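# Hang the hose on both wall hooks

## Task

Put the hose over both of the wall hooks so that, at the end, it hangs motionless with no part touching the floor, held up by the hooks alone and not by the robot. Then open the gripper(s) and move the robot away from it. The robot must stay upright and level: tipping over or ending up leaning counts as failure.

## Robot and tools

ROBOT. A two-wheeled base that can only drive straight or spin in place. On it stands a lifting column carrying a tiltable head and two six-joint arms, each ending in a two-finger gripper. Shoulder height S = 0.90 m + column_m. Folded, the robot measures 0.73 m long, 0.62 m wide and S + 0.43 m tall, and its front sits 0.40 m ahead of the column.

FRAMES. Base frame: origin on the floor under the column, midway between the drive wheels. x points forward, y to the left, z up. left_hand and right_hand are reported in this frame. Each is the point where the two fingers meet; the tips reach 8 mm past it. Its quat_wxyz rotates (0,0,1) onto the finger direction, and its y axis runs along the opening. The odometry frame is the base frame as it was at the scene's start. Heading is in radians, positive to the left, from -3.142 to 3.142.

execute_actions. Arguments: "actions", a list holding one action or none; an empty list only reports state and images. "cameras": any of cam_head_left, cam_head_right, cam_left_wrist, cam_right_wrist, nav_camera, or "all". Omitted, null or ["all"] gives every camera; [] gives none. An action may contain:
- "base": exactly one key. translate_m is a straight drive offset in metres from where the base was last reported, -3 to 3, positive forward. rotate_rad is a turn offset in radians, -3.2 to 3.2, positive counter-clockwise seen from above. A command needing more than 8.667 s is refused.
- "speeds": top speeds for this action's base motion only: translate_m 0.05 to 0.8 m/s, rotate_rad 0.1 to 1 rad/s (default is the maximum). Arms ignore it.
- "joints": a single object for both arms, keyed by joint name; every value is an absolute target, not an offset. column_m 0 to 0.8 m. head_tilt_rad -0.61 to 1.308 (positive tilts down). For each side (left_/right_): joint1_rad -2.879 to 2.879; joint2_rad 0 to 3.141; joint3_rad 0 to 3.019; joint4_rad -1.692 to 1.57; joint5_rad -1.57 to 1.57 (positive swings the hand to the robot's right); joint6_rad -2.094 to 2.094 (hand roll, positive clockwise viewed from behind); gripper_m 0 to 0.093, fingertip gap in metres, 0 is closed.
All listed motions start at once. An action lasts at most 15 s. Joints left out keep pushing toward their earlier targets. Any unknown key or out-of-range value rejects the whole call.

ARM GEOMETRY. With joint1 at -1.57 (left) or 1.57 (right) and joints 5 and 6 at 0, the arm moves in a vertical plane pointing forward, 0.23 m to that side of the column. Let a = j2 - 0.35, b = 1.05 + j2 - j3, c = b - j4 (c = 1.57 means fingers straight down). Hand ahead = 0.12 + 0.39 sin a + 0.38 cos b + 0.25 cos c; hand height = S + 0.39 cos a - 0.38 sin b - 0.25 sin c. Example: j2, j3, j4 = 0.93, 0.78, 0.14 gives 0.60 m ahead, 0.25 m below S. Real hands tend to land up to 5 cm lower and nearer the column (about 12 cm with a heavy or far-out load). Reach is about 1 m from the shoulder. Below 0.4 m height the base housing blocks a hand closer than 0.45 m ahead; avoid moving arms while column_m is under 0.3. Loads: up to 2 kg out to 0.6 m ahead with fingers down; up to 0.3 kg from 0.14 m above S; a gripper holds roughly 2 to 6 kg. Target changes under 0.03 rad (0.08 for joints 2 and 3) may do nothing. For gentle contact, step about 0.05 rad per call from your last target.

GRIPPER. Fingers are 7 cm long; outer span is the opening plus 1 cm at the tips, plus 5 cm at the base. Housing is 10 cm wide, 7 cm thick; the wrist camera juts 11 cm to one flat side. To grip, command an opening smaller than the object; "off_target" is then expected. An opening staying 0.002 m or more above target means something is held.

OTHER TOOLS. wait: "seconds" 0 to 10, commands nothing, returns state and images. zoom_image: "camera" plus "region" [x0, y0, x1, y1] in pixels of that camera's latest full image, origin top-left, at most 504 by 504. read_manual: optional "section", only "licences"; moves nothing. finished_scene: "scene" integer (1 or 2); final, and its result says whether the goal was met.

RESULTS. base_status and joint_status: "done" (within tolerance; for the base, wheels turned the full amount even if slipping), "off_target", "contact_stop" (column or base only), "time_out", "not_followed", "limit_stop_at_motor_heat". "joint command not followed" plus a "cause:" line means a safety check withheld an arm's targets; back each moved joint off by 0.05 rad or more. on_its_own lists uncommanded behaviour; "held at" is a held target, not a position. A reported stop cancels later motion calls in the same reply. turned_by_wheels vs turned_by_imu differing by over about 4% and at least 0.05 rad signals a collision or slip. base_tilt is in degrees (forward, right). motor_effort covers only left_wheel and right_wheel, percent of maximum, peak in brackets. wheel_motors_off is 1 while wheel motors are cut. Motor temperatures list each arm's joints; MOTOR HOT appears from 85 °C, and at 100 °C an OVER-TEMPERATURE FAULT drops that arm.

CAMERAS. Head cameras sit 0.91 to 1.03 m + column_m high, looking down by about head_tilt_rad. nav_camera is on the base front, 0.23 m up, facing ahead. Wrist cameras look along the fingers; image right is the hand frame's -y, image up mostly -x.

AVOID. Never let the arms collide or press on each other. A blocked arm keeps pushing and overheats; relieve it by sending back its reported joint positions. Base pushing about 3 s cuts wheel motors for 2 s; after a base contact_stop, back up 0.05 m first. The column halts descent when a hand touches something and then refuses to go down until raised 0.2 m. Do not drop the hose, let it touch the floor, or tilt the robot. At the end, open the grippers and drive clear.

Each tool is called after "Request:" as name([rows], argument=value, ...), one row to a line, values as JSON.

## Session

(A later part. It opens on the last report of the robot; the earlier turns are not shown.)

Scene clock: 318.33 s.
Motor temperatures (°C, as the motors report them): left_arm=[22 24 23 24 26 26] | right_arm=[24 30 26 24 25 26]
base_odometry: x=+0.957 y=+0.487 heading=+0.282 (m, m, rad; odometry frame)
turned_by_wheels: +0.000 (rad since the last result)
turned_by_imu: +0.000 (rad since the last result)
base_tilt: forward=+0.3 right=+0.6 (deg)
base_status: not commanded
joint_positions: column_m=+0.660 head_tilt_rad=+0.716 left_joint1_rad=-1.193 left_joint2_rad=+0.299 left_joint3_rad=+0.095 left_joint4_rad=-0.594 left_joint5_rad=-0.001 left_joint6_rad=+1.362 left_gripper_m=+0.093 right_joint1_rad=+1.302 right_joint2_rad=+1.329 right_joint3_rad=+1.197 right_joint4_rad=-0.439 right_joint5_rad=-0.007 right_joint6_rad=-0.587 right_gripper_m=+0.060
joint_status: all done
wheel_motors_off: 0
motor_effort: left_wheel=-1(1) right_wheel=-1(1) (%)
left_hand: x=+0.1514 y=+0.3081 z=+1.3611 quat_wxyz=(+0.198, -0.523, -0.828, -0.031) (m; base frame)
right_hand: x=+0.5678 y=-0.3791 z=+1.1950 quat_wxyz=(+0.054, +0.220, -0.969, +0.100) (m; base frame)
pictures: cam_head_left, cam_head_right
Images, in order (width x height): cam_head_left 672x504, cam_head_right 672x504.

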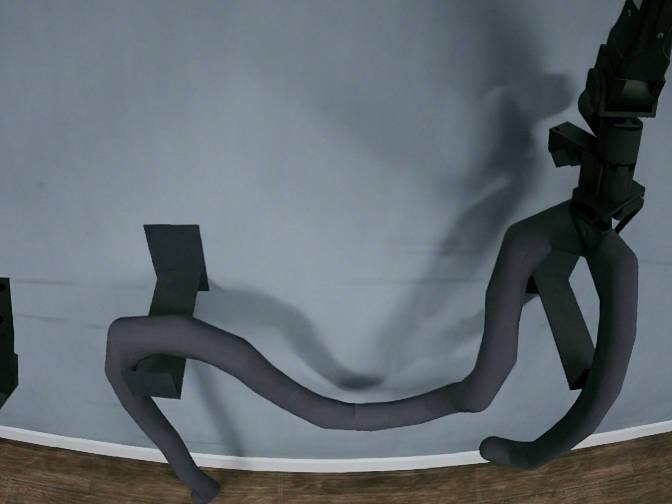

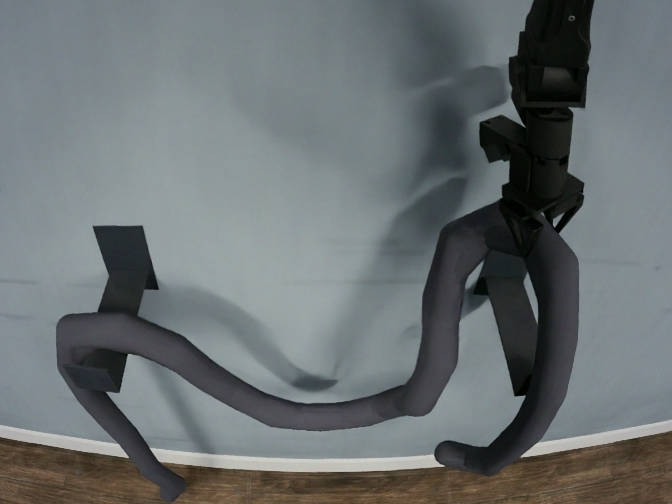

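Request:
execute_actions([
  {"joints":{"column_m":0.6}},
], cameras=["cam_head_left"])

Request:
execute_actions([
  {"joints":{"right_gripper_m":0.093}},
], cameras=["cam_head_left","cam_head_right"])

Scene clock: 320.47 s.
Motor temperatures (°C, as the motors report them): left_arm=[22 24 23 24 26 26] | right_arm=[24 30 26 24 25 26]
base_odometry: x=+0.957 y=+0.487 heading=+0.282 (m, m, rad; odometry frame)
turned_by_wheels: +0.000 (rad since the last result)
turned_by_imu: +0.000 (rad since the last result)
base_tilt: forward=+0.3 right=+0.6 (deg)
base_status: not commanded
joint_positions: column_m=+0.600 head_tilt_rad=+0.716 left_joint1_rad=-1.193 left_joint2_rad=+0.299 left_joint3_rad=+0.095 left_joint4_rad=-0.594 left_joint5_rad=-0.001 left_joint6_rad=+1.362 left_gripper_m=+0.093 right_joint1_rad=+1.302 right_joint2_rad=+1.329 right_joint3_rad=+1.193 right_joint4_rad=-0.445 right_joint5_rad=-0.005 right_joint6_rad=-0.587 right_gripper_m=+0.060
joint_status: all done
wheel_motors_off: 0
motor_effort: left_wheel=-1(1) right_wheel=+3(0) (%)
left_hand: x=+0.1514 y=+0.3081 z=+1.3011 quat_wxyz=(+0.198, -0.523, -0.828, -0.031) (m; base frame)
right_hand: x=+0.5637 y=-0.3790 z=+1.1346 quat_wxyz=(+0.060, +0.220, -0.969, +0.099) (m; base frame)
pictures: cam_head_left
Images, in order (width x height): cam_head_left 672x504.

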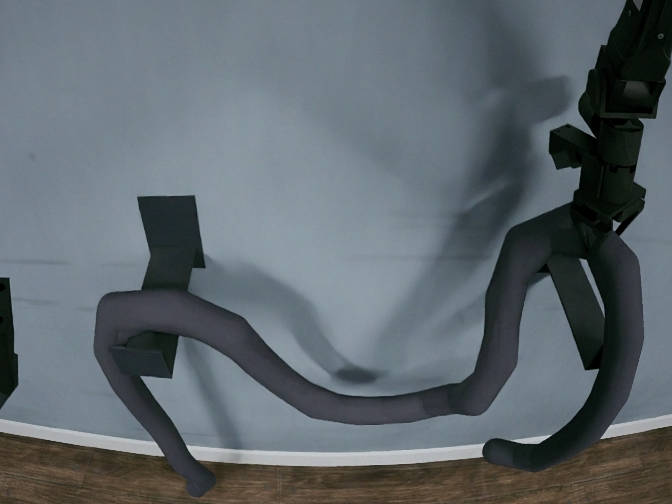

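Scene clock: 321.20 s.
Motor temperatures (°C, as the motors report them): left_arm=[22 24 23 24 26 26] | right_arm=[24 30 26 24 25 26]
base_odometry: x=+0.957 y=+0.487 heading=+0.282 (m, m, rad; odometry frame)
turned_by_wheels: +0.000 (rad since the last result)
turned_by_imu: +0.000 (rad since the last result)
base_tilt: forward=+0.3 right=+0.6 (deg)
base_status: not commanded
joint_positions: column_m=+0.600 head_tilt_rad=+0.716 left_joint1_rad=-1.193 left_joint2_rad=+0.299 left_joint3_rad=+0.095 left_joint4_rad=-0.594 left_joint5_rad=-0.001 left_joint6_rad=+1.362 left_gripper_m=+0.093 right_joint1_rad=+1.302 right_joint2_rad=+1.307 right_joint3_rad=+1.193 right_joint4_rad=-0.445 right_joint5_rad=-0.002 right_joint6_rad=-0.587 right_gripper_m=+0.093
joint_status: all done
wheel_motors_off: 0
motor_effort: left_wheel=+1(1) right_wheel=+1(2) (%)
left_hand: x=+0.1514 y=+0.3081 z=+1.3011 quat_wxyz=(+0.198, -0.523, -0.828, -0.031) (m; base frame)
right_hand: x=+0.5720 y=-0.3782 z=+1.1444 quat_wxyz=(+0.050, +0.221, -0.968, +0.104) (m; base frame)
pictures: cam_head_left, cam_head_right
Images, in order (width x height): cam_head_left 672x504, cam_head_right 672x504.

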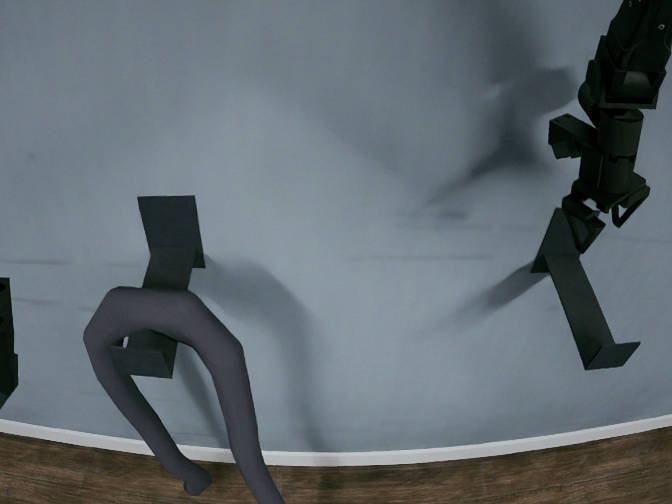

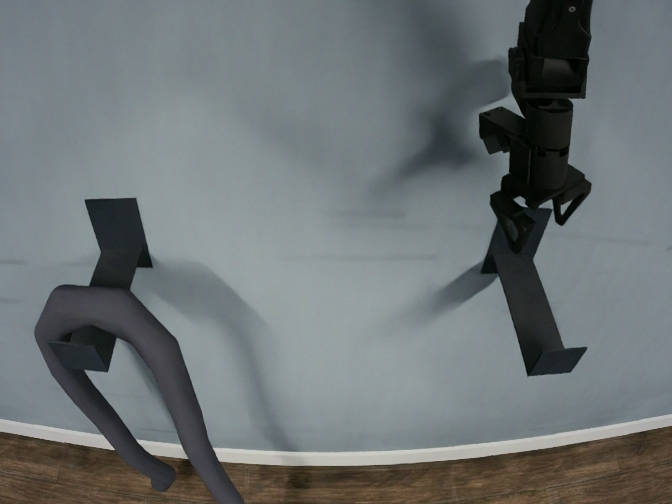

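Request:
execute_actions([
  {"base":{"translate_m":-0.3},"joints":{"column_m":0.35,"head_tilt_rad":0.95,"right_joint1_rad":1.7,"right_joint2_rad":2.65,"right_joint3_rad":2.13,"right_joint4_rad":0.2,"right_joint6_rad":-0.9}},
], cameras=[])

Request:
execute_actions([
  {"joints":{"column_m":0.15}},
], cameras=["cam_right_wrist","cam_head_left"])

Scene clock: 327.33 s.
Motor temperatures (°C, as the motors report them): left_arm=[22 24 23 24 25 26] | right_arm=[24 30 26 24 25 26]
base_odometry: x=+0.669 y=+0.404 heading=+0.281 (m, m, rad; odometry frame)
turned_by_wheels: +0.000 (rad since the last result)
turned_by_imu: +0.001 (rad since the last result)
base_tilt: forward=+0.3 right=+0.6 (deg)
base_status: done
joint_positions: column_m=+0.350 head_tilt_rad=+0.951 left_joint1_rad=-1.193 left_joint2_rad=+0.299 left_joint3_rad=+0.093 left_joint4_rad=-0.594 left_joint5_rad=-0.001 left_joint6_rad=+1.362 left_gripper_m=+0.093 right_joint1_rad=+1.714 right_joint2_rad=+2.645 right_joint3_rad=+2.135 right_joint4_rad=+0.196 right_joint5_rad=-0.001 right_joint6_rad=-0.887 right_gripper_m=+0.093
joint_status: all done
wheel_motors_off: 0
motor_effort: left_wheel=-2(37) right_wheel=-1(46) (%)
left_hand: x=+0.1502 y=+0.3079 z=+1.0510 quat_wxyz=(+0.199, -0.523, -0.828, -0.031) (m; base frame)
right_hand: x=+0.4631 y=-0.0890 z=+0.3824 quat_wxyz=(-0.123, +0.452, -0.884, -0.015) (m; base frame)
pictures: none
No camera images: the call's "cameras" was empty. Leave "cameras" out to get every camera's image.

Scene clock: 330.50 s.
Motor temperatures (°C, as the motors report them): left_arm=[22 24 23 24 25 26] | right_arm=[24 29 26 24 24 26]
base_odometry: x=+0.669 y=+0.404 heading=+0.281 (m, m, rad; odometry frame)
turned_by_wheels: +0.000 (rad since the last result)
turned_by_imu: +0.000 (rad since the last result)
base_tilt: forward=+0.3 right=+0.6 (deg)
base_status: not commanded
joint_positions: column_m=+0.150 head_tilt_rad=+0.951 left_joint1_rad=-1.193 left_joint2_rad=+0.299 left_joint3_rad=+0.093 left_joint4_rad=-0.594 left_joint5_rad=-0.001 left_joint6_rad=+1.362 left_gripper_m=+0.093 right_joint1_rad=+1.714 right_joint2_rad=+2.645 right_joint3_rad=+2.135 right_joint4_rad=+0.196 right_joint5_rad=-0.001 right_joint6_rad=-0.887 right_gripper_m=+0.093
joint_status: all done
wheel_motors_off: 0
motor_effort: left_wheel=-2(2) right_wheel=-1(1) (%)
left_hand: x=+0.1502 y=+0.3079 z=+0.8510 quat_wxyz=(+0.199, -0.523, -0.828, -0.031) (m; base frame)
right_hand: x=+0.4631 y=-0.0890 z=+0.1824 quat_wxyz=(-0.123, +0.452, -0.884, -0.015) (m; base frame)
pictures: cam_head_left, cam_right_wrist
Images, in order (width x height): cam_head_left 672x504, cam_right_wrist 504x504.

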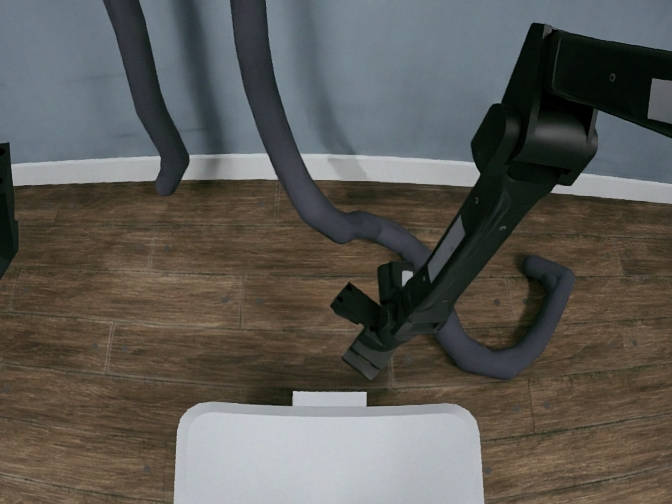

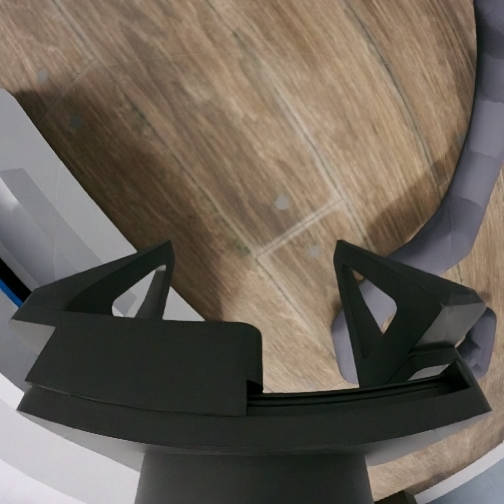

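Request:
execute_actions([
  {"base":{"translate_m":0.22},"joints":{"right_joint1_rad":1.68,"right_joint6_rad":-1.3}},
], cameras=["cam_right_wrist","cam_head_left"])

Scene clock: 333.07 s.
Motor temperatures (°C, as the motors report them): left_arm=[22 24 23 24 25 26] | right_arm=[24 29 26 24 24 26]
base_odometry: x=+0.881 y=+0.465 heading=+0.280 (m, m, rad; odometry frame)
turned_by_wheels: -0.001 (rad since the last result)
turned_by_imu: -0.001 (rad since the last result)
base_tilt: forward=+0.3 right=+0.6 (deg)
base_status: done
joint_positions: column_m=+0.150 head_tilt_rad=+0.951 left_joint1_rad=-1.193 left_joint2_rad=+0.300 left_joint3_rad=+0.096 left_joint4_rad=-0.594 left_joint5_rad=-0.001 left_joint6_rad=+1.362 left_gripper_m=+0.093 right_joint1_rad=+1.693 right_joint2_rad=+2.646 right_joint3_rad=+2.135 right_joint4_rad=+0.196 right_joint5_rad=-0.001 right_joint6_rad=-1.286 right_gripper_m=+0.093
joint_status: all done
wheel_motors_off: 0
motor_effort: left_wheel=-1(46) right_wheel=+0(33) (%)
left_hand: x=+0.1518 y=+0.3081 z=+0.8511 quat_wxyz=(+0.198, -0.523, -0.828, -0.031) (m; base frame)
right_hand: x=+0.4630 y=-0.1085 z=+0.1796 quat_wxyz=(-0.117, +0.615, -0.780, +0.017) (m; base frame)
pictures: cam_head_left, cam_right_wrist
Images, in order (width x height): cam_head_left 672x504, cam_right_wrist 504x504.

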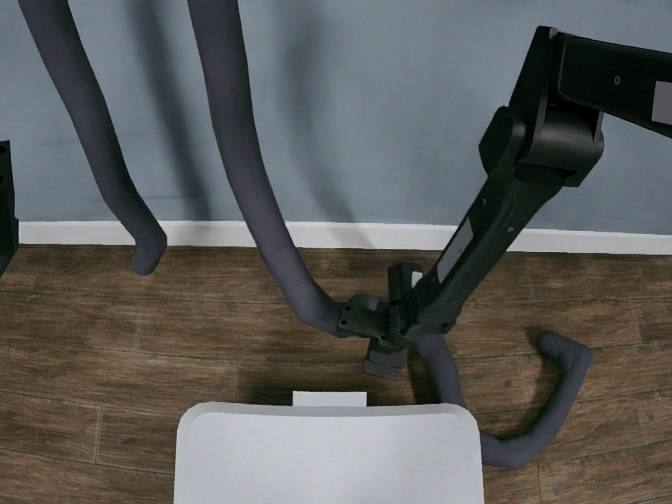

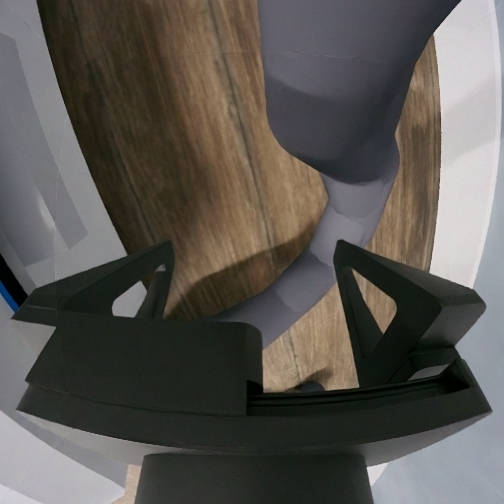

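Request:
execute_actions([
  {"base":{"translate_m":0.03},"joints":{"right_joint6_rad":-1.0,"column_m":0.1}},
], cameras=["cam_right_wrist"])

Scene clock: 334.73 s.
Motor temperatures (°C, as the motors report them): left_arm=[22 24 23 24 25 26] | right_arm=[24 29 26 24 24 26]
base_odometry: x=+0.909 y=+0.473 heading=+0.280 (m, m, rad; odometry frame)
turned_by_wheels: -0.001 (rad since the last result)
turned_by_imu: -0.001 (rad since the last result)
base_tilt: forward=+0.3 right=+0.6 (deg)
base_status: done
joint_positions: column_m=+0.100 head_tilt_rad=+0.951 left_joint1_rad=-1.193 left_joint2_rad=+0.300 left_joint3_rad=+0.096 left_joint4_rad=-0.594 left_joint5_rad=-0.001 left_joint6_rad=+1.362 left_gripper_m=+0.093 right_joint1_rad=+1.693 right_joint2_rad=+2.645 right_joint3_rad=+2.135 right_joint4_rad=+0.196 right_joint5_rad=-0.001 right_joint6_rad=-1.014 right_gripper_m=+0.093
joint_status: all done
wheel_motors_off: 0
motor_effort: left_wheel=-1(32) right_wheel=+0(29) (%)
left_hand: x=+0.1520 y=+0.3082 z=+0.8012 quat_wxyz=(+0.198, -0.523, -0.828, -0.032) (m; base frame)
right_hand: x=+0.4640 y=-0.1085 z=+0.1300 quat_wxyz=(-0.119, +0.504, -0.856, +0.001) (m; base frame)
pictures: cam_right_wrist
Images, in order (width x height): cam_right_wrist 504x504.

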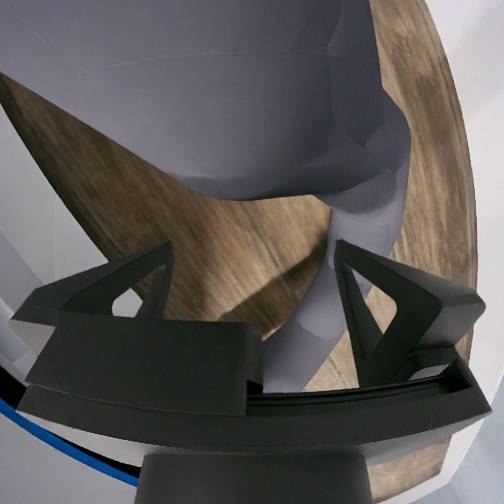

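Request:
execute_actions([
  {"base":{"translate_m":0.03},"joints":{"right_joint1_rad":1.65}},
], cameras=["cam_right_wrist"])

Request:
execute_actions([
  {"joints":{"column_m":0.01}},
], cameras=["cam_right_wrist"])

Request:
execute_actions([
  {"joints":{"right_gripper_m":0.03}},
], cameras=["cam_head_left"])

Scene clock: 336.73 s.
Motor temperatures (°C, as the motors report them): left_arm=[22 24 23 24 25 26] | right_arm=[24 29 26 24 24 26]
base_odometry: x=+0.938 y=+0.481 heading=+0.279 (m, m, rad; odometry frame)
turned_by_wheels: -0.001 (rad since the last result)
turned_by_imu: -0.001 (rad since the last result)
base_tilt: forward=+0.3 right=+0.6 (deg)
base_status: done
joint_positions: column_m=+0.100 head_tilt_rad=+0.951 left_joint1_rad=-1.193 left_joint2_rad=+0.300 left_joint3_rad=+0.097 left_joint4_rad=-0.594 left_joint5_rad=-0.001 left_joint6_rad=+1.362 left_gripper_m=+0.093 right_joint1_rad=+1.655 right_joint2_rad=+2.646 right_joint3_rad=+2.135 right_joint4_rad=+0.196 right_joint5_rad=-0.001 right_joint6_rad=-1.014 right_gripper_m=+0.093
joint_status: all done
wheel_motors_off: 0
motor_effort: left_wheel=-1(33) right_wheel=+3(29) (%)
left_hand: x=+0.1522 y=+0.3082 z=+0.8012 quat_wxyz=(+0.198, -0.523, -0.828, -0.032) (m; base frame)
right_hand: x=+0.4646 y=-0.1447 z=+0.1262 quat_wxyz=(-0.110, +0.498, -0.860, +0.016) (m; base frame)
pictures: cam_right_wrist
Images, in order (width x height): cam_right_wrist 504x504.

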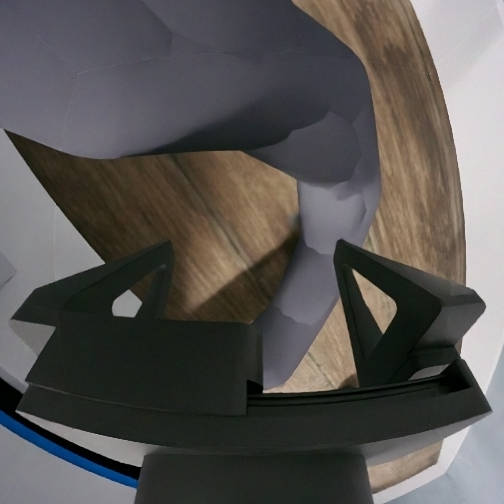

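Scene clock: 338.53 s.
Motor temperatures (°C, as the motors report them): left_arm=[22 24 23 24 25 26] | right_arm=[24 29 26 24 24 26]
base_odometry: x=+0.938 y=+0.481 heading=+0.279 (m, m, rad; odometry frame)
turned_by_wheels: +0.000 (rad since the last result)
turned_by_imu: +0.000 (rad since the last result)
base_tilt: forward=+0.3 right=+0.6 (deg)
base_status: not commanded
joint_positions: column_m=+0.010 head_tilt_rad=+0.951 left_joint1_rad=-1.193 left_joint2_rad=+0.300 left_joint3_rad=+0.097 left_joint4_rad=-0.594 left_joint5_rad=-0.001 left_joint6_rad=+1.362 left_gripper_m=+0.093 right_joint1_rad=+1.655 right_joint2_rad=+2.646 right_joint3_rad=+2.135 right_joint4_rad=+0.196 right_joint5_rad=-0.001 right_joint6_rad=-1.014 right_gripper_m=+0.093
joint_status: all done
wheel_motors_off: 0
motor_effort: left_wheel=-1(1) right_wheel=-2(1) (%)
left_hand: x=+0.1522 y=+0.3082 z=+0.7112 quat_wxyz=(+0.198, -0.523, -0.828, -0.032) (m; base frame)
right_hand: x=+0.4646 y=-0.1447 z=+0.0362 quat_wxyz=(-0.110, +0.498, -0.860, +0.016) (m; base frame)
pictures: cam_right_wrist
Images, in order (width x height): cam_right_wrist 504x504.

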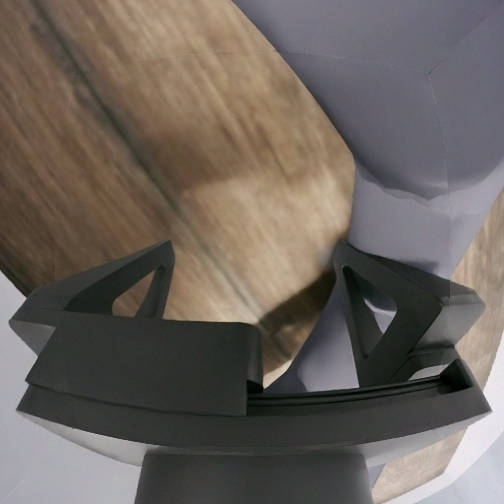

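Scene clock: 339.17 s.
Motor temperatures (°C, as the motors report them): left_arm=[22 24 23 24 25 26] | right_arm=[24 29 26 24 24 26]
base_odometry: x=+0.938 y=+0.481 heading=+0.279 (m, m, rad; odometry frame)
turned_by_wheels: +0.000 (rad since the last result)
turned_by_imu: +0.000 (rad since the last result)
base_tilt: forward=+0.3 right=+0.6 (deg)
base_status: not commanded
joint_positions: column_m=+0.010 head_tilt_rad=+0.951 left_joint1_rad=-1.193 left_joint2_rad=+0.300 left_joint3_rad=+0.097 left_joint4_rad=-0.594 left_joint5_rad=-0.001 left_joint6_rad=+1.362 left_gripper_m=+0.093 right_joint1_rad=+1.655 right_joint2_rad=+2.646 right_joint3_rad=+2.135 right_joint4_rad=+0.196 right_joint5_rad=-0.001 right_joint6_rad=-1.014 right_gripper_m=+0.030
joint_status: all done
wheel_motors_off: 0
motor_effort: left_wheel=-1(1) right_wheel=+0(2) (%)
left_hand: x=+0.1522 y=+0.3082 z=+0.7112 quat_wxyz=(+0.198, -0.523, -0.828, -0.032) (m; base frame)
right_hand: x=+0.4646 y=-0.1447 z=+0.0362 quat_wxyz=(-0.110, +0.498, -0.860, +0.016) (m; base frame)
pictures: cam_head_left
Images, in order (width x height): cam_head_left 672x504.

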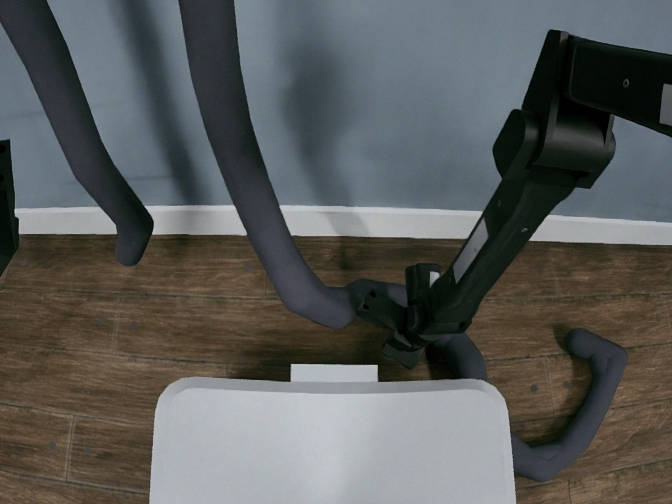

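Request:
execute_actions([
  {"joints":{"column_m":0.12,"right_gripper_m":0.093}},
], cameras=[])

Request:
execute_actions([
  {"base":{"translate_m":0.05}},
], cameras=["cam_right_wrist","cam_head_left"])

Scene clock: 341.87 s.
Motor temperatures (°C, as the motors report them): left_arm=[22 24 23 24 25 26] | right_arm=[24 29 26 24 24 26]
base_odometry: x=+0.938 y=+0.481 heading=+0.279 (m, m, rad; odometry frame)
turned_by_wheels: +0.000 (rad since the last result)
turned_by_imu: +0.000 (rad since the last result)
base_tilt: forward=+0.3 right=+0.5 (deg)
base_status: not commanded
joint_positions: column_m=+0.120 head_tilt_rad=+0.951 left_joint1_rad=-1.193 left_joint2_rad=+0.300 left_joint3_rad=+0.097 left_joint4_rad=-0.594 left_joint5_rad=-0.001 left_joint6_rad=+1.362 left_gripper_m=+0.093 right_joint1_rad=+1.655 right_joint2_rad=+2.646 right_joint3_rad=+2.135 right_joint4_rad=+0.196 right_joint5_rad=-0.001 right_joint6_rad=-1.014 right_gripper_m=+0.093
joint_status: all done
wheel_motors_off: 0
motor_effort: left_wheel=-1(2) right_wheel=+3(2) (%)
left_hand: x=+0.1522 y=+0.3082 z=+0.8210 quat_wxyz=(+0.198, -0.523, -0.828, -0.032) (m; base frame)
right_hand: x=+0.4646 y=-0.1447 z=+0.1461 quat_wxyz=(-0.110, +0.498, -0.860, +0.016) (m; base frame)
pictures: none
No camera images: the call's "cameras" was empty. Leave "cameras" out to get every camera's image.

Scene clock: 343.03 s.
Motor temperatures (°C, as the motors report them): left_arm=[22 24 23 24 25 26] | right_arm=[24 29 26 24 24 26]
base_odometry: x=+0.986 y=+0.495 heading=+0.278 (m, m, rad; odometry frame)
turned_by_wheels: -0.001 (rad since the last result)
turned_by_imu: -0.001 (rad since the last result)
base_tilt: forward=+0.3 right=+0.6 (deg)
base_status: done
joint_positions: column_m=+0.120 head_tilt_rad=+0.951 left_joint1_rad=-1.193 left_joint2_rad=+0.299 left_joint3_rad=+0.097 left_joint4_rad=-0.594 left_joint5_rad=-0.001 left_joint6_rad=+1.362 left_gripper_m=+0.093 right_joint1_rad=+1.655 right_joint2_rad=+2.646 right_joint3_rad=+2.135 right_joint4_rad=+0.196 right_joint5_rad=-0.001 right_joint6_rad=-1.014 right_gripper_m=+0.093
joint_status: not commanded
wheel_motors_off: 0
motor_effort: left_wheel=-1(32) right_wheel=-3(31) (%)
left_hand: x=+0.1523 y=+0.3082 z=+0.8211 quat_wxyz=(+0.198, -0.523, -0.828, -0.032) (m; base frame)
right_hand: x=+0.4649 y=-0.1447 z=+0.1462 quat_wxyz=(-0.110, +0.498, -0.860, +0.016) (m; base frame)
pictures: cam_head_left, cam_right_wrist
Images, in order (width x height): cam_head_left 672x504, cam_right_wrist 504x504.

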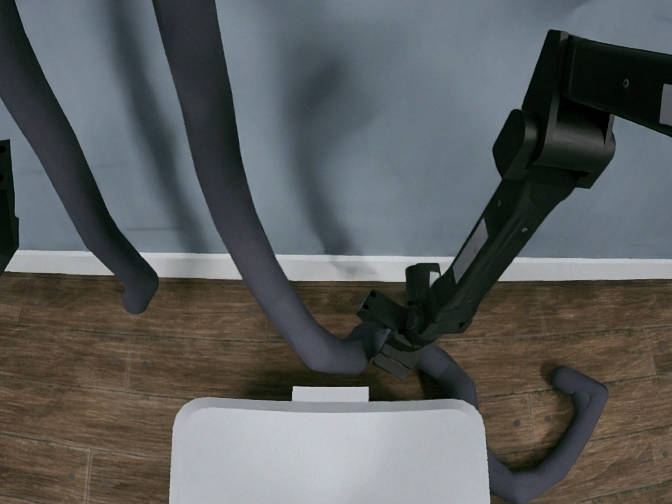

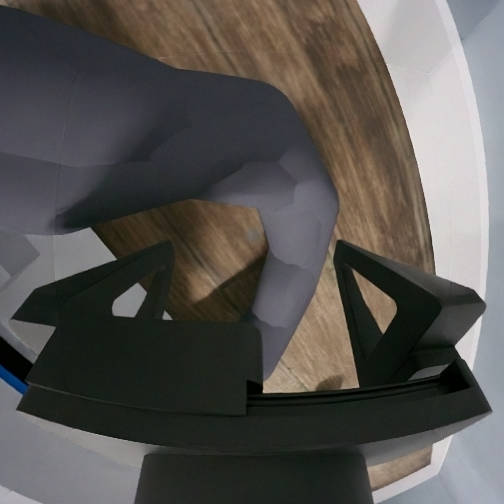

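Request:
execute_actions([
  {"base":{"translate_m":0.02}},
], cameras=[])

Request:
execute_actions([
  {"joints":{"column_m":0.01}},
], cameras=["cam_right_wrist"])

Request:
execute_actions([
  {"joints":{"right_gripper_m":0.03}},
], cameras=["cam_head_left"])

Scene clock: 344.93 s.
Motor temperatures (°C, as the motors report them): left_arm=[22 24 23 24 25 26] | right_arm=[24 29 26 24 24 26]
base_odometry: x=+1.006 y=+0.500 heading=+0.278 (m, m, rad; odometry frame)
turned_by_wheels: +0.000 (rad since the last result)
turned_by_imu: +0.000 (rad since the last result)
base_tilt: forward=+0.3 right=+0.6 (deg)
base_status: done
joint_positions: column_m=+0.120 head_tilt_rad=+0.951 left_joint1_rad=-1.193 left_joint2_rad=+0.300 left_joint3_rad=+0.098 left_joint4_rad=-0.594 left_joint5_rad=-0.001 left_joint6_rad=+1.362 left_gripper_m=+0.093 right_joint1_rad=+1.655 right_joint2_rad=+2.646 right_joint3_rad=+2.135 right_joint4_rad=+0.196 right_joint5_rad=-0.001 right_joint6_rad=-1.014 right_gripper_m=+0.093
joint_status: not commanded
wheel_motors_off: 0
motor_effort: left_wheel=-1(32) right_wheel=-1(29) (%)
left_hand: x=+0.1528 y=+0.3083 z=+0.8211 quat_wxyz=(+0.198, -0.523, -0.828, -0.032) (m; base frame)
right_hand: x=+0.4649 y=-0.1447 z=+0.1462 quat_wxyz=(-0.110, +0.498, -0.860, +0.016) (m; base frame)
pictures: none
No camera images: the call's "cameras" was empty. Leave "cameras" out to get every camera's image.

Scene clock: 346.93 s.
Motor temperatures (°C, as the motors report them): left_arm=[22 24 23 24 25 26] | right_arm=[24 29 26 24 24 26]
base_odometry: x=+1.006 y=+0.500 heading=+0.278 (m, m, rad; odometry frame)
turned_by_wheels: +0.000 (rad since the last result)
turned_by_imu: +0.000 (rad since the last result)
base_tilt: forward=+0.4 right=+0.6 (deg)
base_status: not commanded
joint_positions: column_m=+0.010 head_tilt_rad=+0.951 left_joint1_rad=-1.193 left_joint2_rad=+0.300 left_joint3_rad=+0.098 left_joint4_rad=-0.594 left_joint5_rad=-0.001 left_joint6_rad=+1.362 left_gripper_m=+0.093 right_joint1_rad=+1.655 right_joint2_rad=+2.637 right_joint3_rad=+2.135 right_joint4_rad=+0.203 right_joint5_rad=+0.003 right_joint6_rad=-1.014 right_gripper_m=+0.093
joint_status: all done
wheel_motors_off: 0
motor_effort: left_wheel=-2(2) right_wheel=+2(4) (%)
left_hand: x=+0.1528 y=+0.3083 z=+0.7112 quat_wxyz=(+0.198, -0.523, -0.828, -0.032) (m; base frame)
right_hand: x=+0.4742 y=-0.1454 z=+0.0397 quat_wxyz=(-0.116, +0.497, -0.860, +0.022) (m; base frame)
pictures: cam_right_wrist
Images, in order (width x height): cam_right_wrist 504x504.

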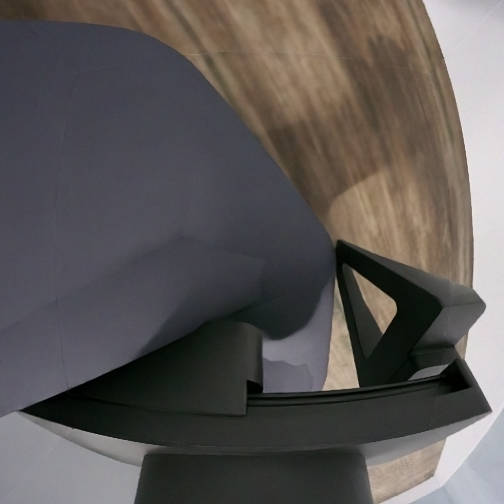

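Scene clock: 347.57 s.
Motor temperatures (°C, as the motors report them): left_arm=[22 24 23 24 25 26] | right_arm=[24 29 26 24 24 26]
base_odometry: x=+1.006 y=+0.500 heading=+0.278 (m, m, rad; odometry frame)
turned_by_wheels: +0.000 (rad since the last result)
turned_by_imu: +0.000 (rad since the last result)
base_tilt: forward=+0.2 right=+0.6 (deg)
base_status: not commanded
joint_positions: column_m=+0.010 head_tilt_rad=+0.951 left_joint1_rad=-1.193 left_joint2_rad=+0.300 left_joint3_rad=+0.098 left_joint4_rad=-0.594 left_joint5_rad=-0.001 left_joint6_rad=+1.362 left_gripper_m=+0.093 right_joint1_rad=+1.655 right_joint2_rad=+2.637 right_joint3_rad=+2.135 right_joint4_rad=+0.203 right_joint5_rad=+0.002 right_joint6_rad=-1.012 right_gripper_m=+0.065
joint_status: right_gripper_m off_target (ended at +0.065, target +0.030)
wheel_motors_off: 0
motor_effort: left_wheel=-2(2) right_wheel=+1(0) (%)
left_hand: x=+0.1528 y=+0.3083 z=+0.7112 quat_wxyz=(+0.198, -0.523, -0.828, -0.032) (m; base frame)
right_hand: x=+0.4742 y=-0.1455 z=+0.0397 quat_wxyz=(-0.116, +0.496, -0.860, +0.021) (m; base frame)
pictures: cam_head_left
Images, in order (width x height): cam_head_left 672x504.

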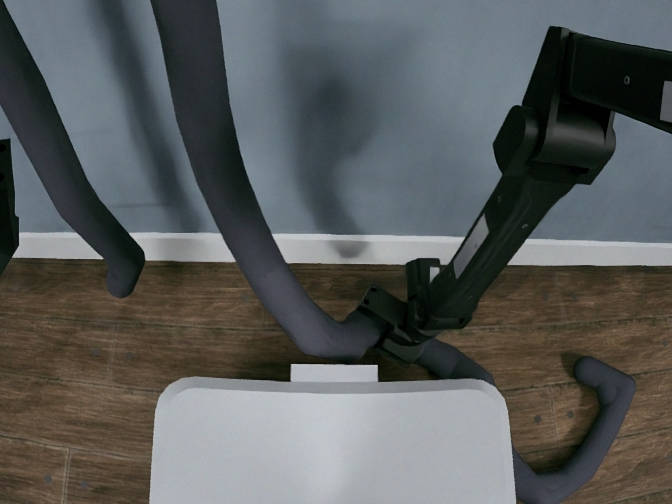

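Request:
execute_actions([
  {"base":{"translate_m":-0.32},"joints":{"column_m":0.6,"head_tilt_rad":0.7}},
], cameras=[])

Request:
execute_actions([
  {"joints":{"column_m":0.79,"right_joint1_rad":1.1,"right_joint2_rad":1.3,"right_joint3_rad":1.2,"right_joint4_rad":-0.44,"right_joint6_rad":-1.0}},
], cameras=["cam_head_left"])

Request:
execute_actions([
  {"base":{"translate_m":0.29},"speeds":{"translate_m":0.2}},
], cameras=["cam_head_left","cam_head_right"])

Scene clock: 356.83 s.
Motor temperatures (°C, as the motors report them): left_arm=[22 24 23 24 25 26] | right_arm=[24 29 26 24 24 26]
base_odometry: x=+0.698 y=+0.413 heading=+0.277 (m, m, rad; odometry frame)
turned_by_wheels: -0.001 (rad since the last result)
turned_by_imu: +0.001 (rad since the last result)
base_tilt: forward=+0.2 right=+0.6 (deg)
base_status: done
joint_positions: column_m=+0.600 head_tilt_rad=+0.716 left_joint1_rad=-1.193 left_joint2_rad=+0.299 left_joint3_rad=+0.095 left_joint4_rad=-0.594 left_joint5_rad=-0.001 left_joint6_rad=+1.362 left_gripper_m=+0.093 right_joint1_rad=+1.655 right_joint2_rad=+2.654 right_joint3_rad=+2.135 right_joint4_rad=+0.203 right_joint5_rad=+0.008 right_joint6_rad=-1.010 right_gripper_m=+0.063
joint_status: all done
wheel_motors_off: 0
motor_effort: left_wheel=-1(41) right_wheel=-1(42) (%)
left_hand: x=+0.1514 y=+0.3080 z=+1.3009 quat_wxyz=(+0.198, -0.523, -0.828, -0.031) (m; base frame)
right_hand: x=+0.4595 y=-0.1467 z=+0.6237 quat_wxyz=(-0.107, +0.495, -0.862, +0.020) (m; base frame)
pictures: none
No camera images: the call's "cameras" was empty. Leave "cameras" out to get every camera's image.

Scene clock: 360.33 s.
Motor temperatures (°C, as the motors report them): left_arm=[22 24 23 24 25 26] | right_arm=[24 29 26 24 25 26]
base_odometry: x=+0.698 y=+0.413 heading=+0.277 (m, m, rad; odometry frame)
turned_by_wheels: +0.000 (rad since the last result)
turned_by_imu: +0.000 (rad since the last result)
base_tilt: forward=+0.2 right=+0.5 (deg)
base_status: not commanded
joint_positions: column_m=+0.790 head_tilt_rad=+0.716 left_joint1_rad=-1.193 left_joint2_rad=+0.299 left_joint3_rad=+0.095 left_joint4_rad=-0.594 left_joint5_rad=-0.001 left_joint6_rad=+1.362 left_gripper_m=+0.093 right_joint1_rad=+1.117 right_joint2_rad=+1.330 right_joint3_rad=+1.199 right_joint4_rad=-0.437 right_joint5_rad=-0.019 right_joint6_rad=-1.006 right_gripper_m=+0.060
joint_status: all done
wheel_motors_off: 0
on_its_own: right_gripper_m moved -0.004 toward your old target +0.030
motor_effort: left_wheel=-3(7) right_wheel=+2(5) (%)
left_hand: x=+0.1514 y=+0.3080 z=+1.4909 quat_wxyz=(+0.198, -0.523, -0.828, -0.031) (m; base frame)
right_hand: x=+0.5502 y=-0.4783 z=+1.3565 quat_wxyz=(+0.106, +0.368, -0.911, +0.150) (m; base frame)
pictures: cam_head_left
Images, in order (width x height): cam_head_left 672x504.

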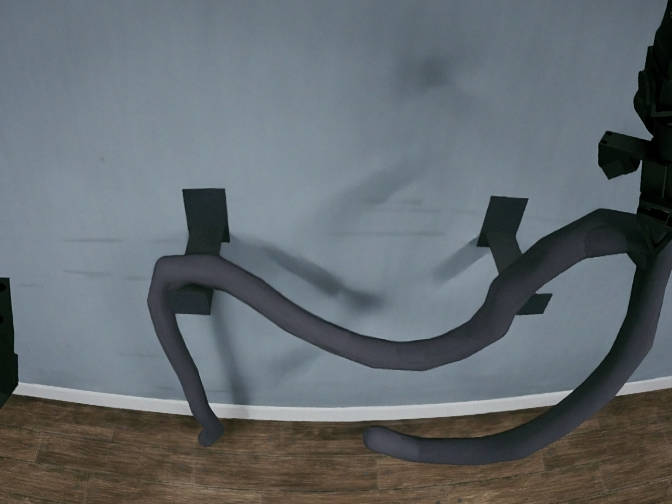

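Scene clock: 363.10 s.
Motor temperatures (°C, as the motors report them): left_arm=[22 24 23 24 25 26] | right_arm=[24 29 26 24 25 26]
base_odometry: x=+0.977 y=+0.492 heading=+0.276 (m, m, rad; odometry frame)
turned_by_wheels: -0.001 (rad since the last result)
turned_by_imu: -0.001 (rad since the last result)
base_tilt: forward=+0.3 right=+0.6 (deg)
base_status: done
joint_positions: column_m=+0.790 head_tilt_rad=+0.716 left_joint1_rad=-1.193 left_joint2_rad=+0.299 left_joint3_rad=+0.096 left_joint4_rad=-0.594 left_joint5_rad=-0.001 left_joint6_rad=+1.362 left_gripper_m=+0.093 right_joint1_rad=+1.117 right_joint2_rad=+1.331 right_joint3_rad=+1.195 right_joint4_rad=-0.439 right_joint5_rad=-0.011 right_joint6_rad=-1.006 right_gripper_m=+0.060
joint_status: not commanded
wheel_motors_off: 0
motor_effort: left_wheel=-1(49) right_wheel=+0(21) (%)
left_hand: x=+0.1517 y=+0.3080 z=+1.4909 quat_wxyz=(+0.198, -0.523, -0.828, -0.031) (m; base frame)
right_hand: x=+0.5471 y=-0.4792 z=+1.3562 quat_wxyz=(+0.111, +0.367, -0.911, +0.152) (m; base frame)
pictures: cam_head_left, cam_head_right
Images, in order (width x height): cam_head_left 672x504, cam_head_right 672x504.

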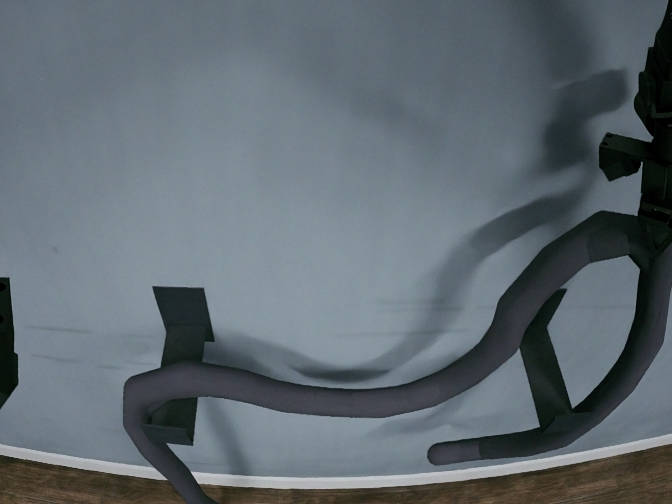

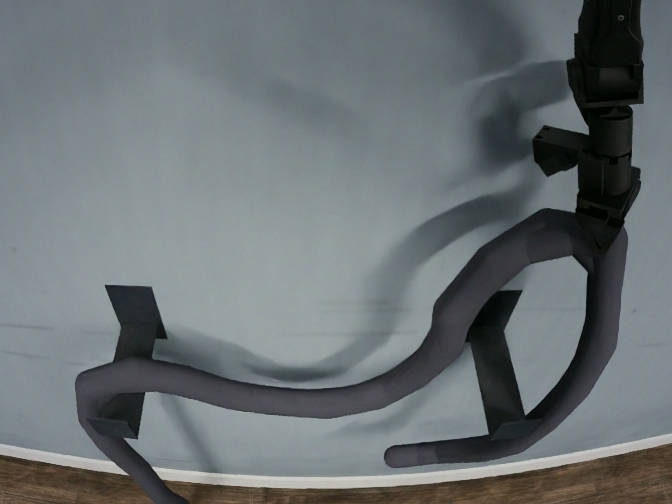

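Request:
execute_actions([
  {"joints":{"column_m":0.6}},
], cameras=["cam_head_left"])

Request:
execute_actions([
  {"joints":{"column_m":0.45}},
], cameras=["cam_head_left","cam_head_right","nav_camera"])

Scene clock: 373.60 s.
Motor temperatures (°C, as the motors report them): left_arm=[22 24 23 24 25 26] | right_arm=[24 30 26 24 25 26]
base_odometry: x=+0.977 y=+0.492 heading=+0.276 (m, m, rad; odometry frame)
turned_by_wheels: +0.000 (rad since the last result)
turned_by_imu: +0.001 (rad since the last result)
base_tilt: forward=+0.3 right=+0.6 (deg)
base_status: not commanded
joint_positions: column_m=+0.600 head_tilt_rad=+0.716 left_joint1_rad=-1.193 left_joint2_rad=+0.299 left_joint3_rad=+0.096 left_joint4_rad=-0.594 left_joint5_rad=-0.001 left_joint6_rad=+1.362 left_gripper_m=+0.093 right_joint1_rad=+1.117 right_joint2_rad=+1.331 right_joint3_rad=+1.195 right_joint4_rad=-0.439 right_joint5_rad=-0.010 right_joint6_rad=-1.006 right_gripper_m=+0.060
joint_status: all done
wheel_motors_off: 0
motor_effort: left_wheel=-1(1) right_wheel=+0(0) (%)
left_hand: x=+0.1517 y=+0.3080 z=+1.3011 quat_wxyz=(+0.198, -0.523, -0.828, -0.031) (m; base frame)
right_hand: x=+0.5471 y=-0.4793 z=+1.1664 quat_wxyz=(+0.111, +0.367, -0.911, +0.152) (m; base frame)
pictures: cam_head_left
Images, in order (width x height): cam_head_left 672x504.

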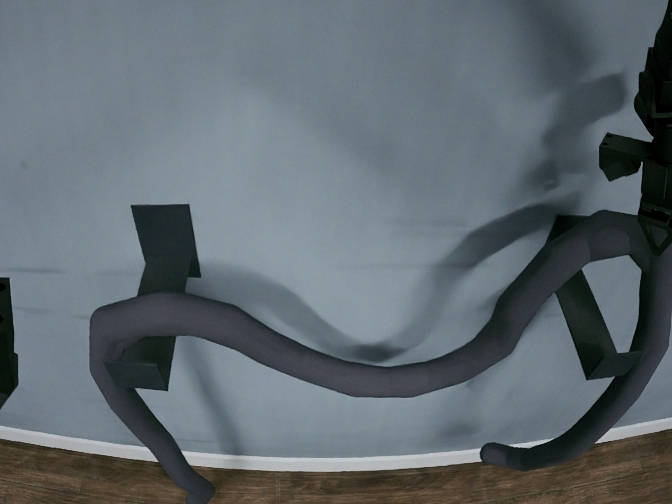

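Scene clock: 376.13 s.
Motor temperatures (°C, as the motors report them): left_arm=[22 24 23 24 25 26] | right_arm=[24 30 26 24 25 26]
base_odometry: x=+0.977 y=+0.492 heading=+0.276 (m, m, rad; odometry frame)
turned_by_wheels: +0.000 (rad since the last result)
turned_by_imu: +0.000 (rad since the last result)
base_tilt: forward=+0.3 right=+0.6 (deg)
base_status: not commanded
joint_positions: column_m=+0.450 head_tilt_rad=+0.716 left_joint1_rad=-1.193 left_joint2_rad=+0.299 left_joint3_rad=+0.096 left_joint4_rad=-0.594 left_joint5_rad=-0.001 left_joint6_rad=+1.362 left_gripper_m=+0.093 right_joint1_rad=+1.115 right_joint2_rad=+1.330 right_joint3_rad=+1.195 right_joint4_rad=-0.439 right_joint5_rad=+0.001 right_joint6_rad=-1.006 right_gripper_m=+0.060
joint_status: all done
wheel_motors_off: 0
motor_effort: left_wheel=-2(1) right_wheel=+2(4) (%)
left_hand: x=+0.1517 y=+0.3080 z=+1.1511 quat_wxyz=(+0.198, -0.523, -0.828, -0.031) (m; base frame)
right_hand: x=+0.5467 y=-0.4818 z=+1.0178 quat_wxyz=(+0.115, +0.366, -0.910, +0.157) (m; base frame)
pictures: cam_head_left, cam_head_right, nav_camera
Images, in order (width x height): cam_head_left 672x504, cam_head_right 672x504, nav_camera 672x504.

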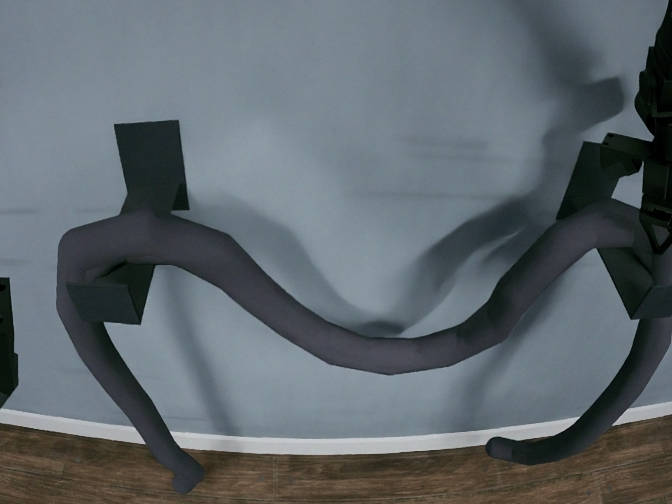

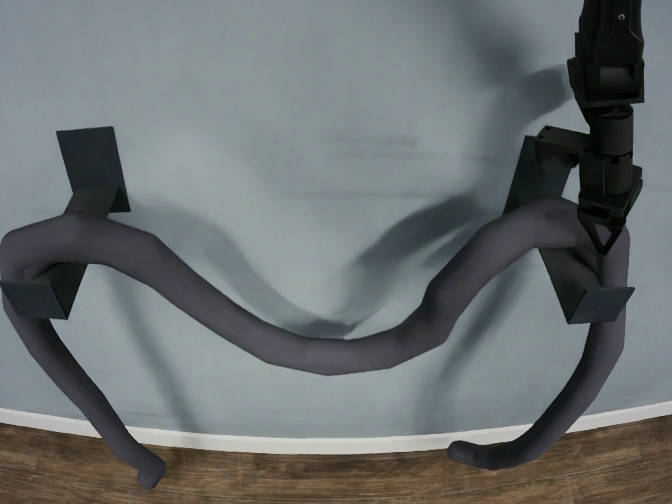

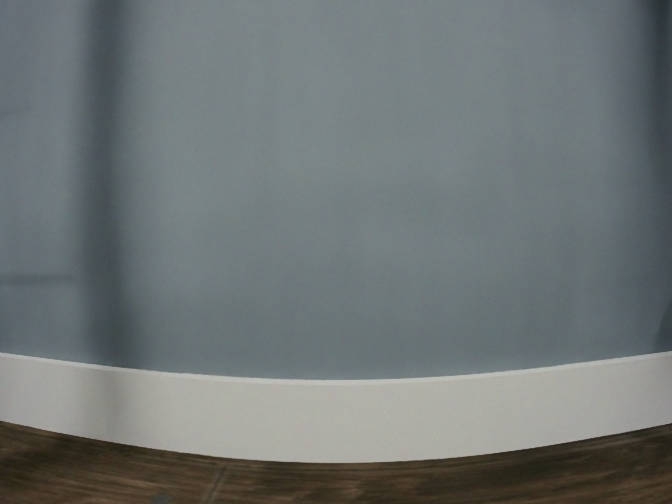

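Request:
execute_actions([
  {"joints":{"right_gripper_m":0.093}},
], cameras=["cam_head_left","cam_head_right"])

Scene clock: 377.30 s.
Motor temperatures (°C, as the motors report them): left_arm=[22 24 23 24 25 26] | right_arm=[24 30 26 24 25 26]
base_odometry: x=+0.977 y=+0.492 heading=+0.276 (m, m, rad; odometry frame)
turned_by_wheels: +0.000 (rad since the last result)
turned_by_imu: +0.000 (rad since the last result)
base_tilt: forward=+0.3 right=+0.5 (deg)
base_status: not commanded
joint_positions: column_m=+0.450 head_tilt_rad=+0.716 left_joint1_rad=-1.193 left_joint2_rad=+0.299 left_joint3_rad=+0.096 left_joint4_rad=-0.594 left_joint5_rad=-0.001 left_joint6_rad=+1.362 left_gripper_m=+0.093 right_joint1_rad=+1.115 right_joint2_rad=+1.307 right_joint3_rad=+1.195 right_joint4_rad=-0.439 right_joint5_rad=+0.001 right_joint6_rad=-1.006 right_gripper_m=+0.093
joint_status: all done
wheel_motors_off: 0
motor_effort: left_wheel=-2(2) right_wheel=+4(2) (%)
left_hand: x=+0.1517 y=+0.3080 z=+1.1511 quat_wxyz=(+0.198, -0.523, -0.828, -0.031) (m; base frame)
right_hand: x=+0.5560 y=-0.4796 z=+1.0282 quat_wxyz=(+0.105, +0.368, -0.909, +0.164) (m; base frame)
pictures: cam_head_left, cam_head_right
Images, in order (width x height): cam_head_left 672x504, cam_head_right 672x504.

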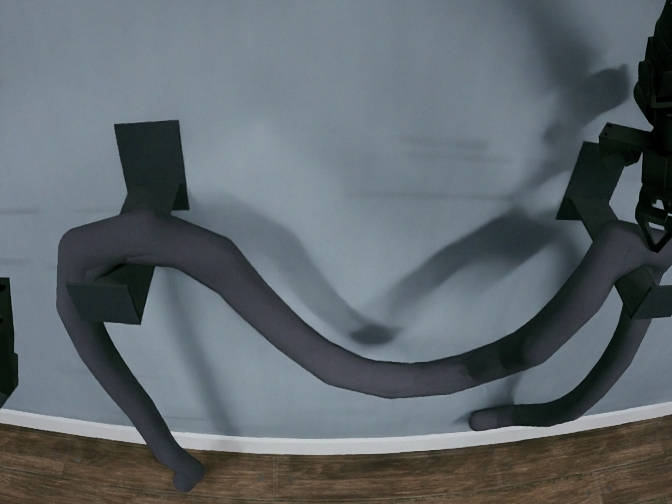

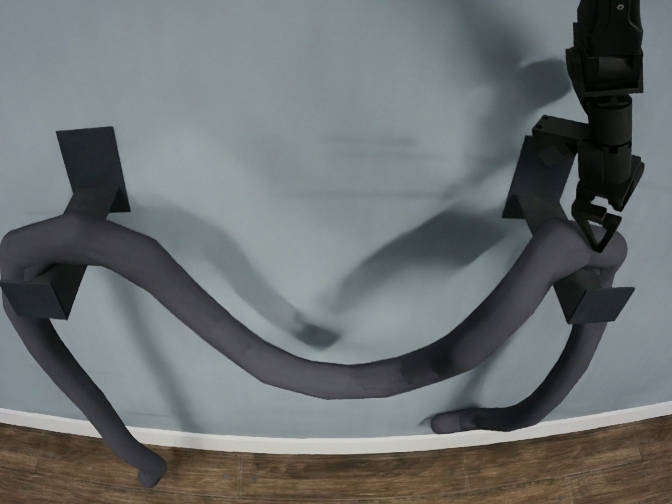

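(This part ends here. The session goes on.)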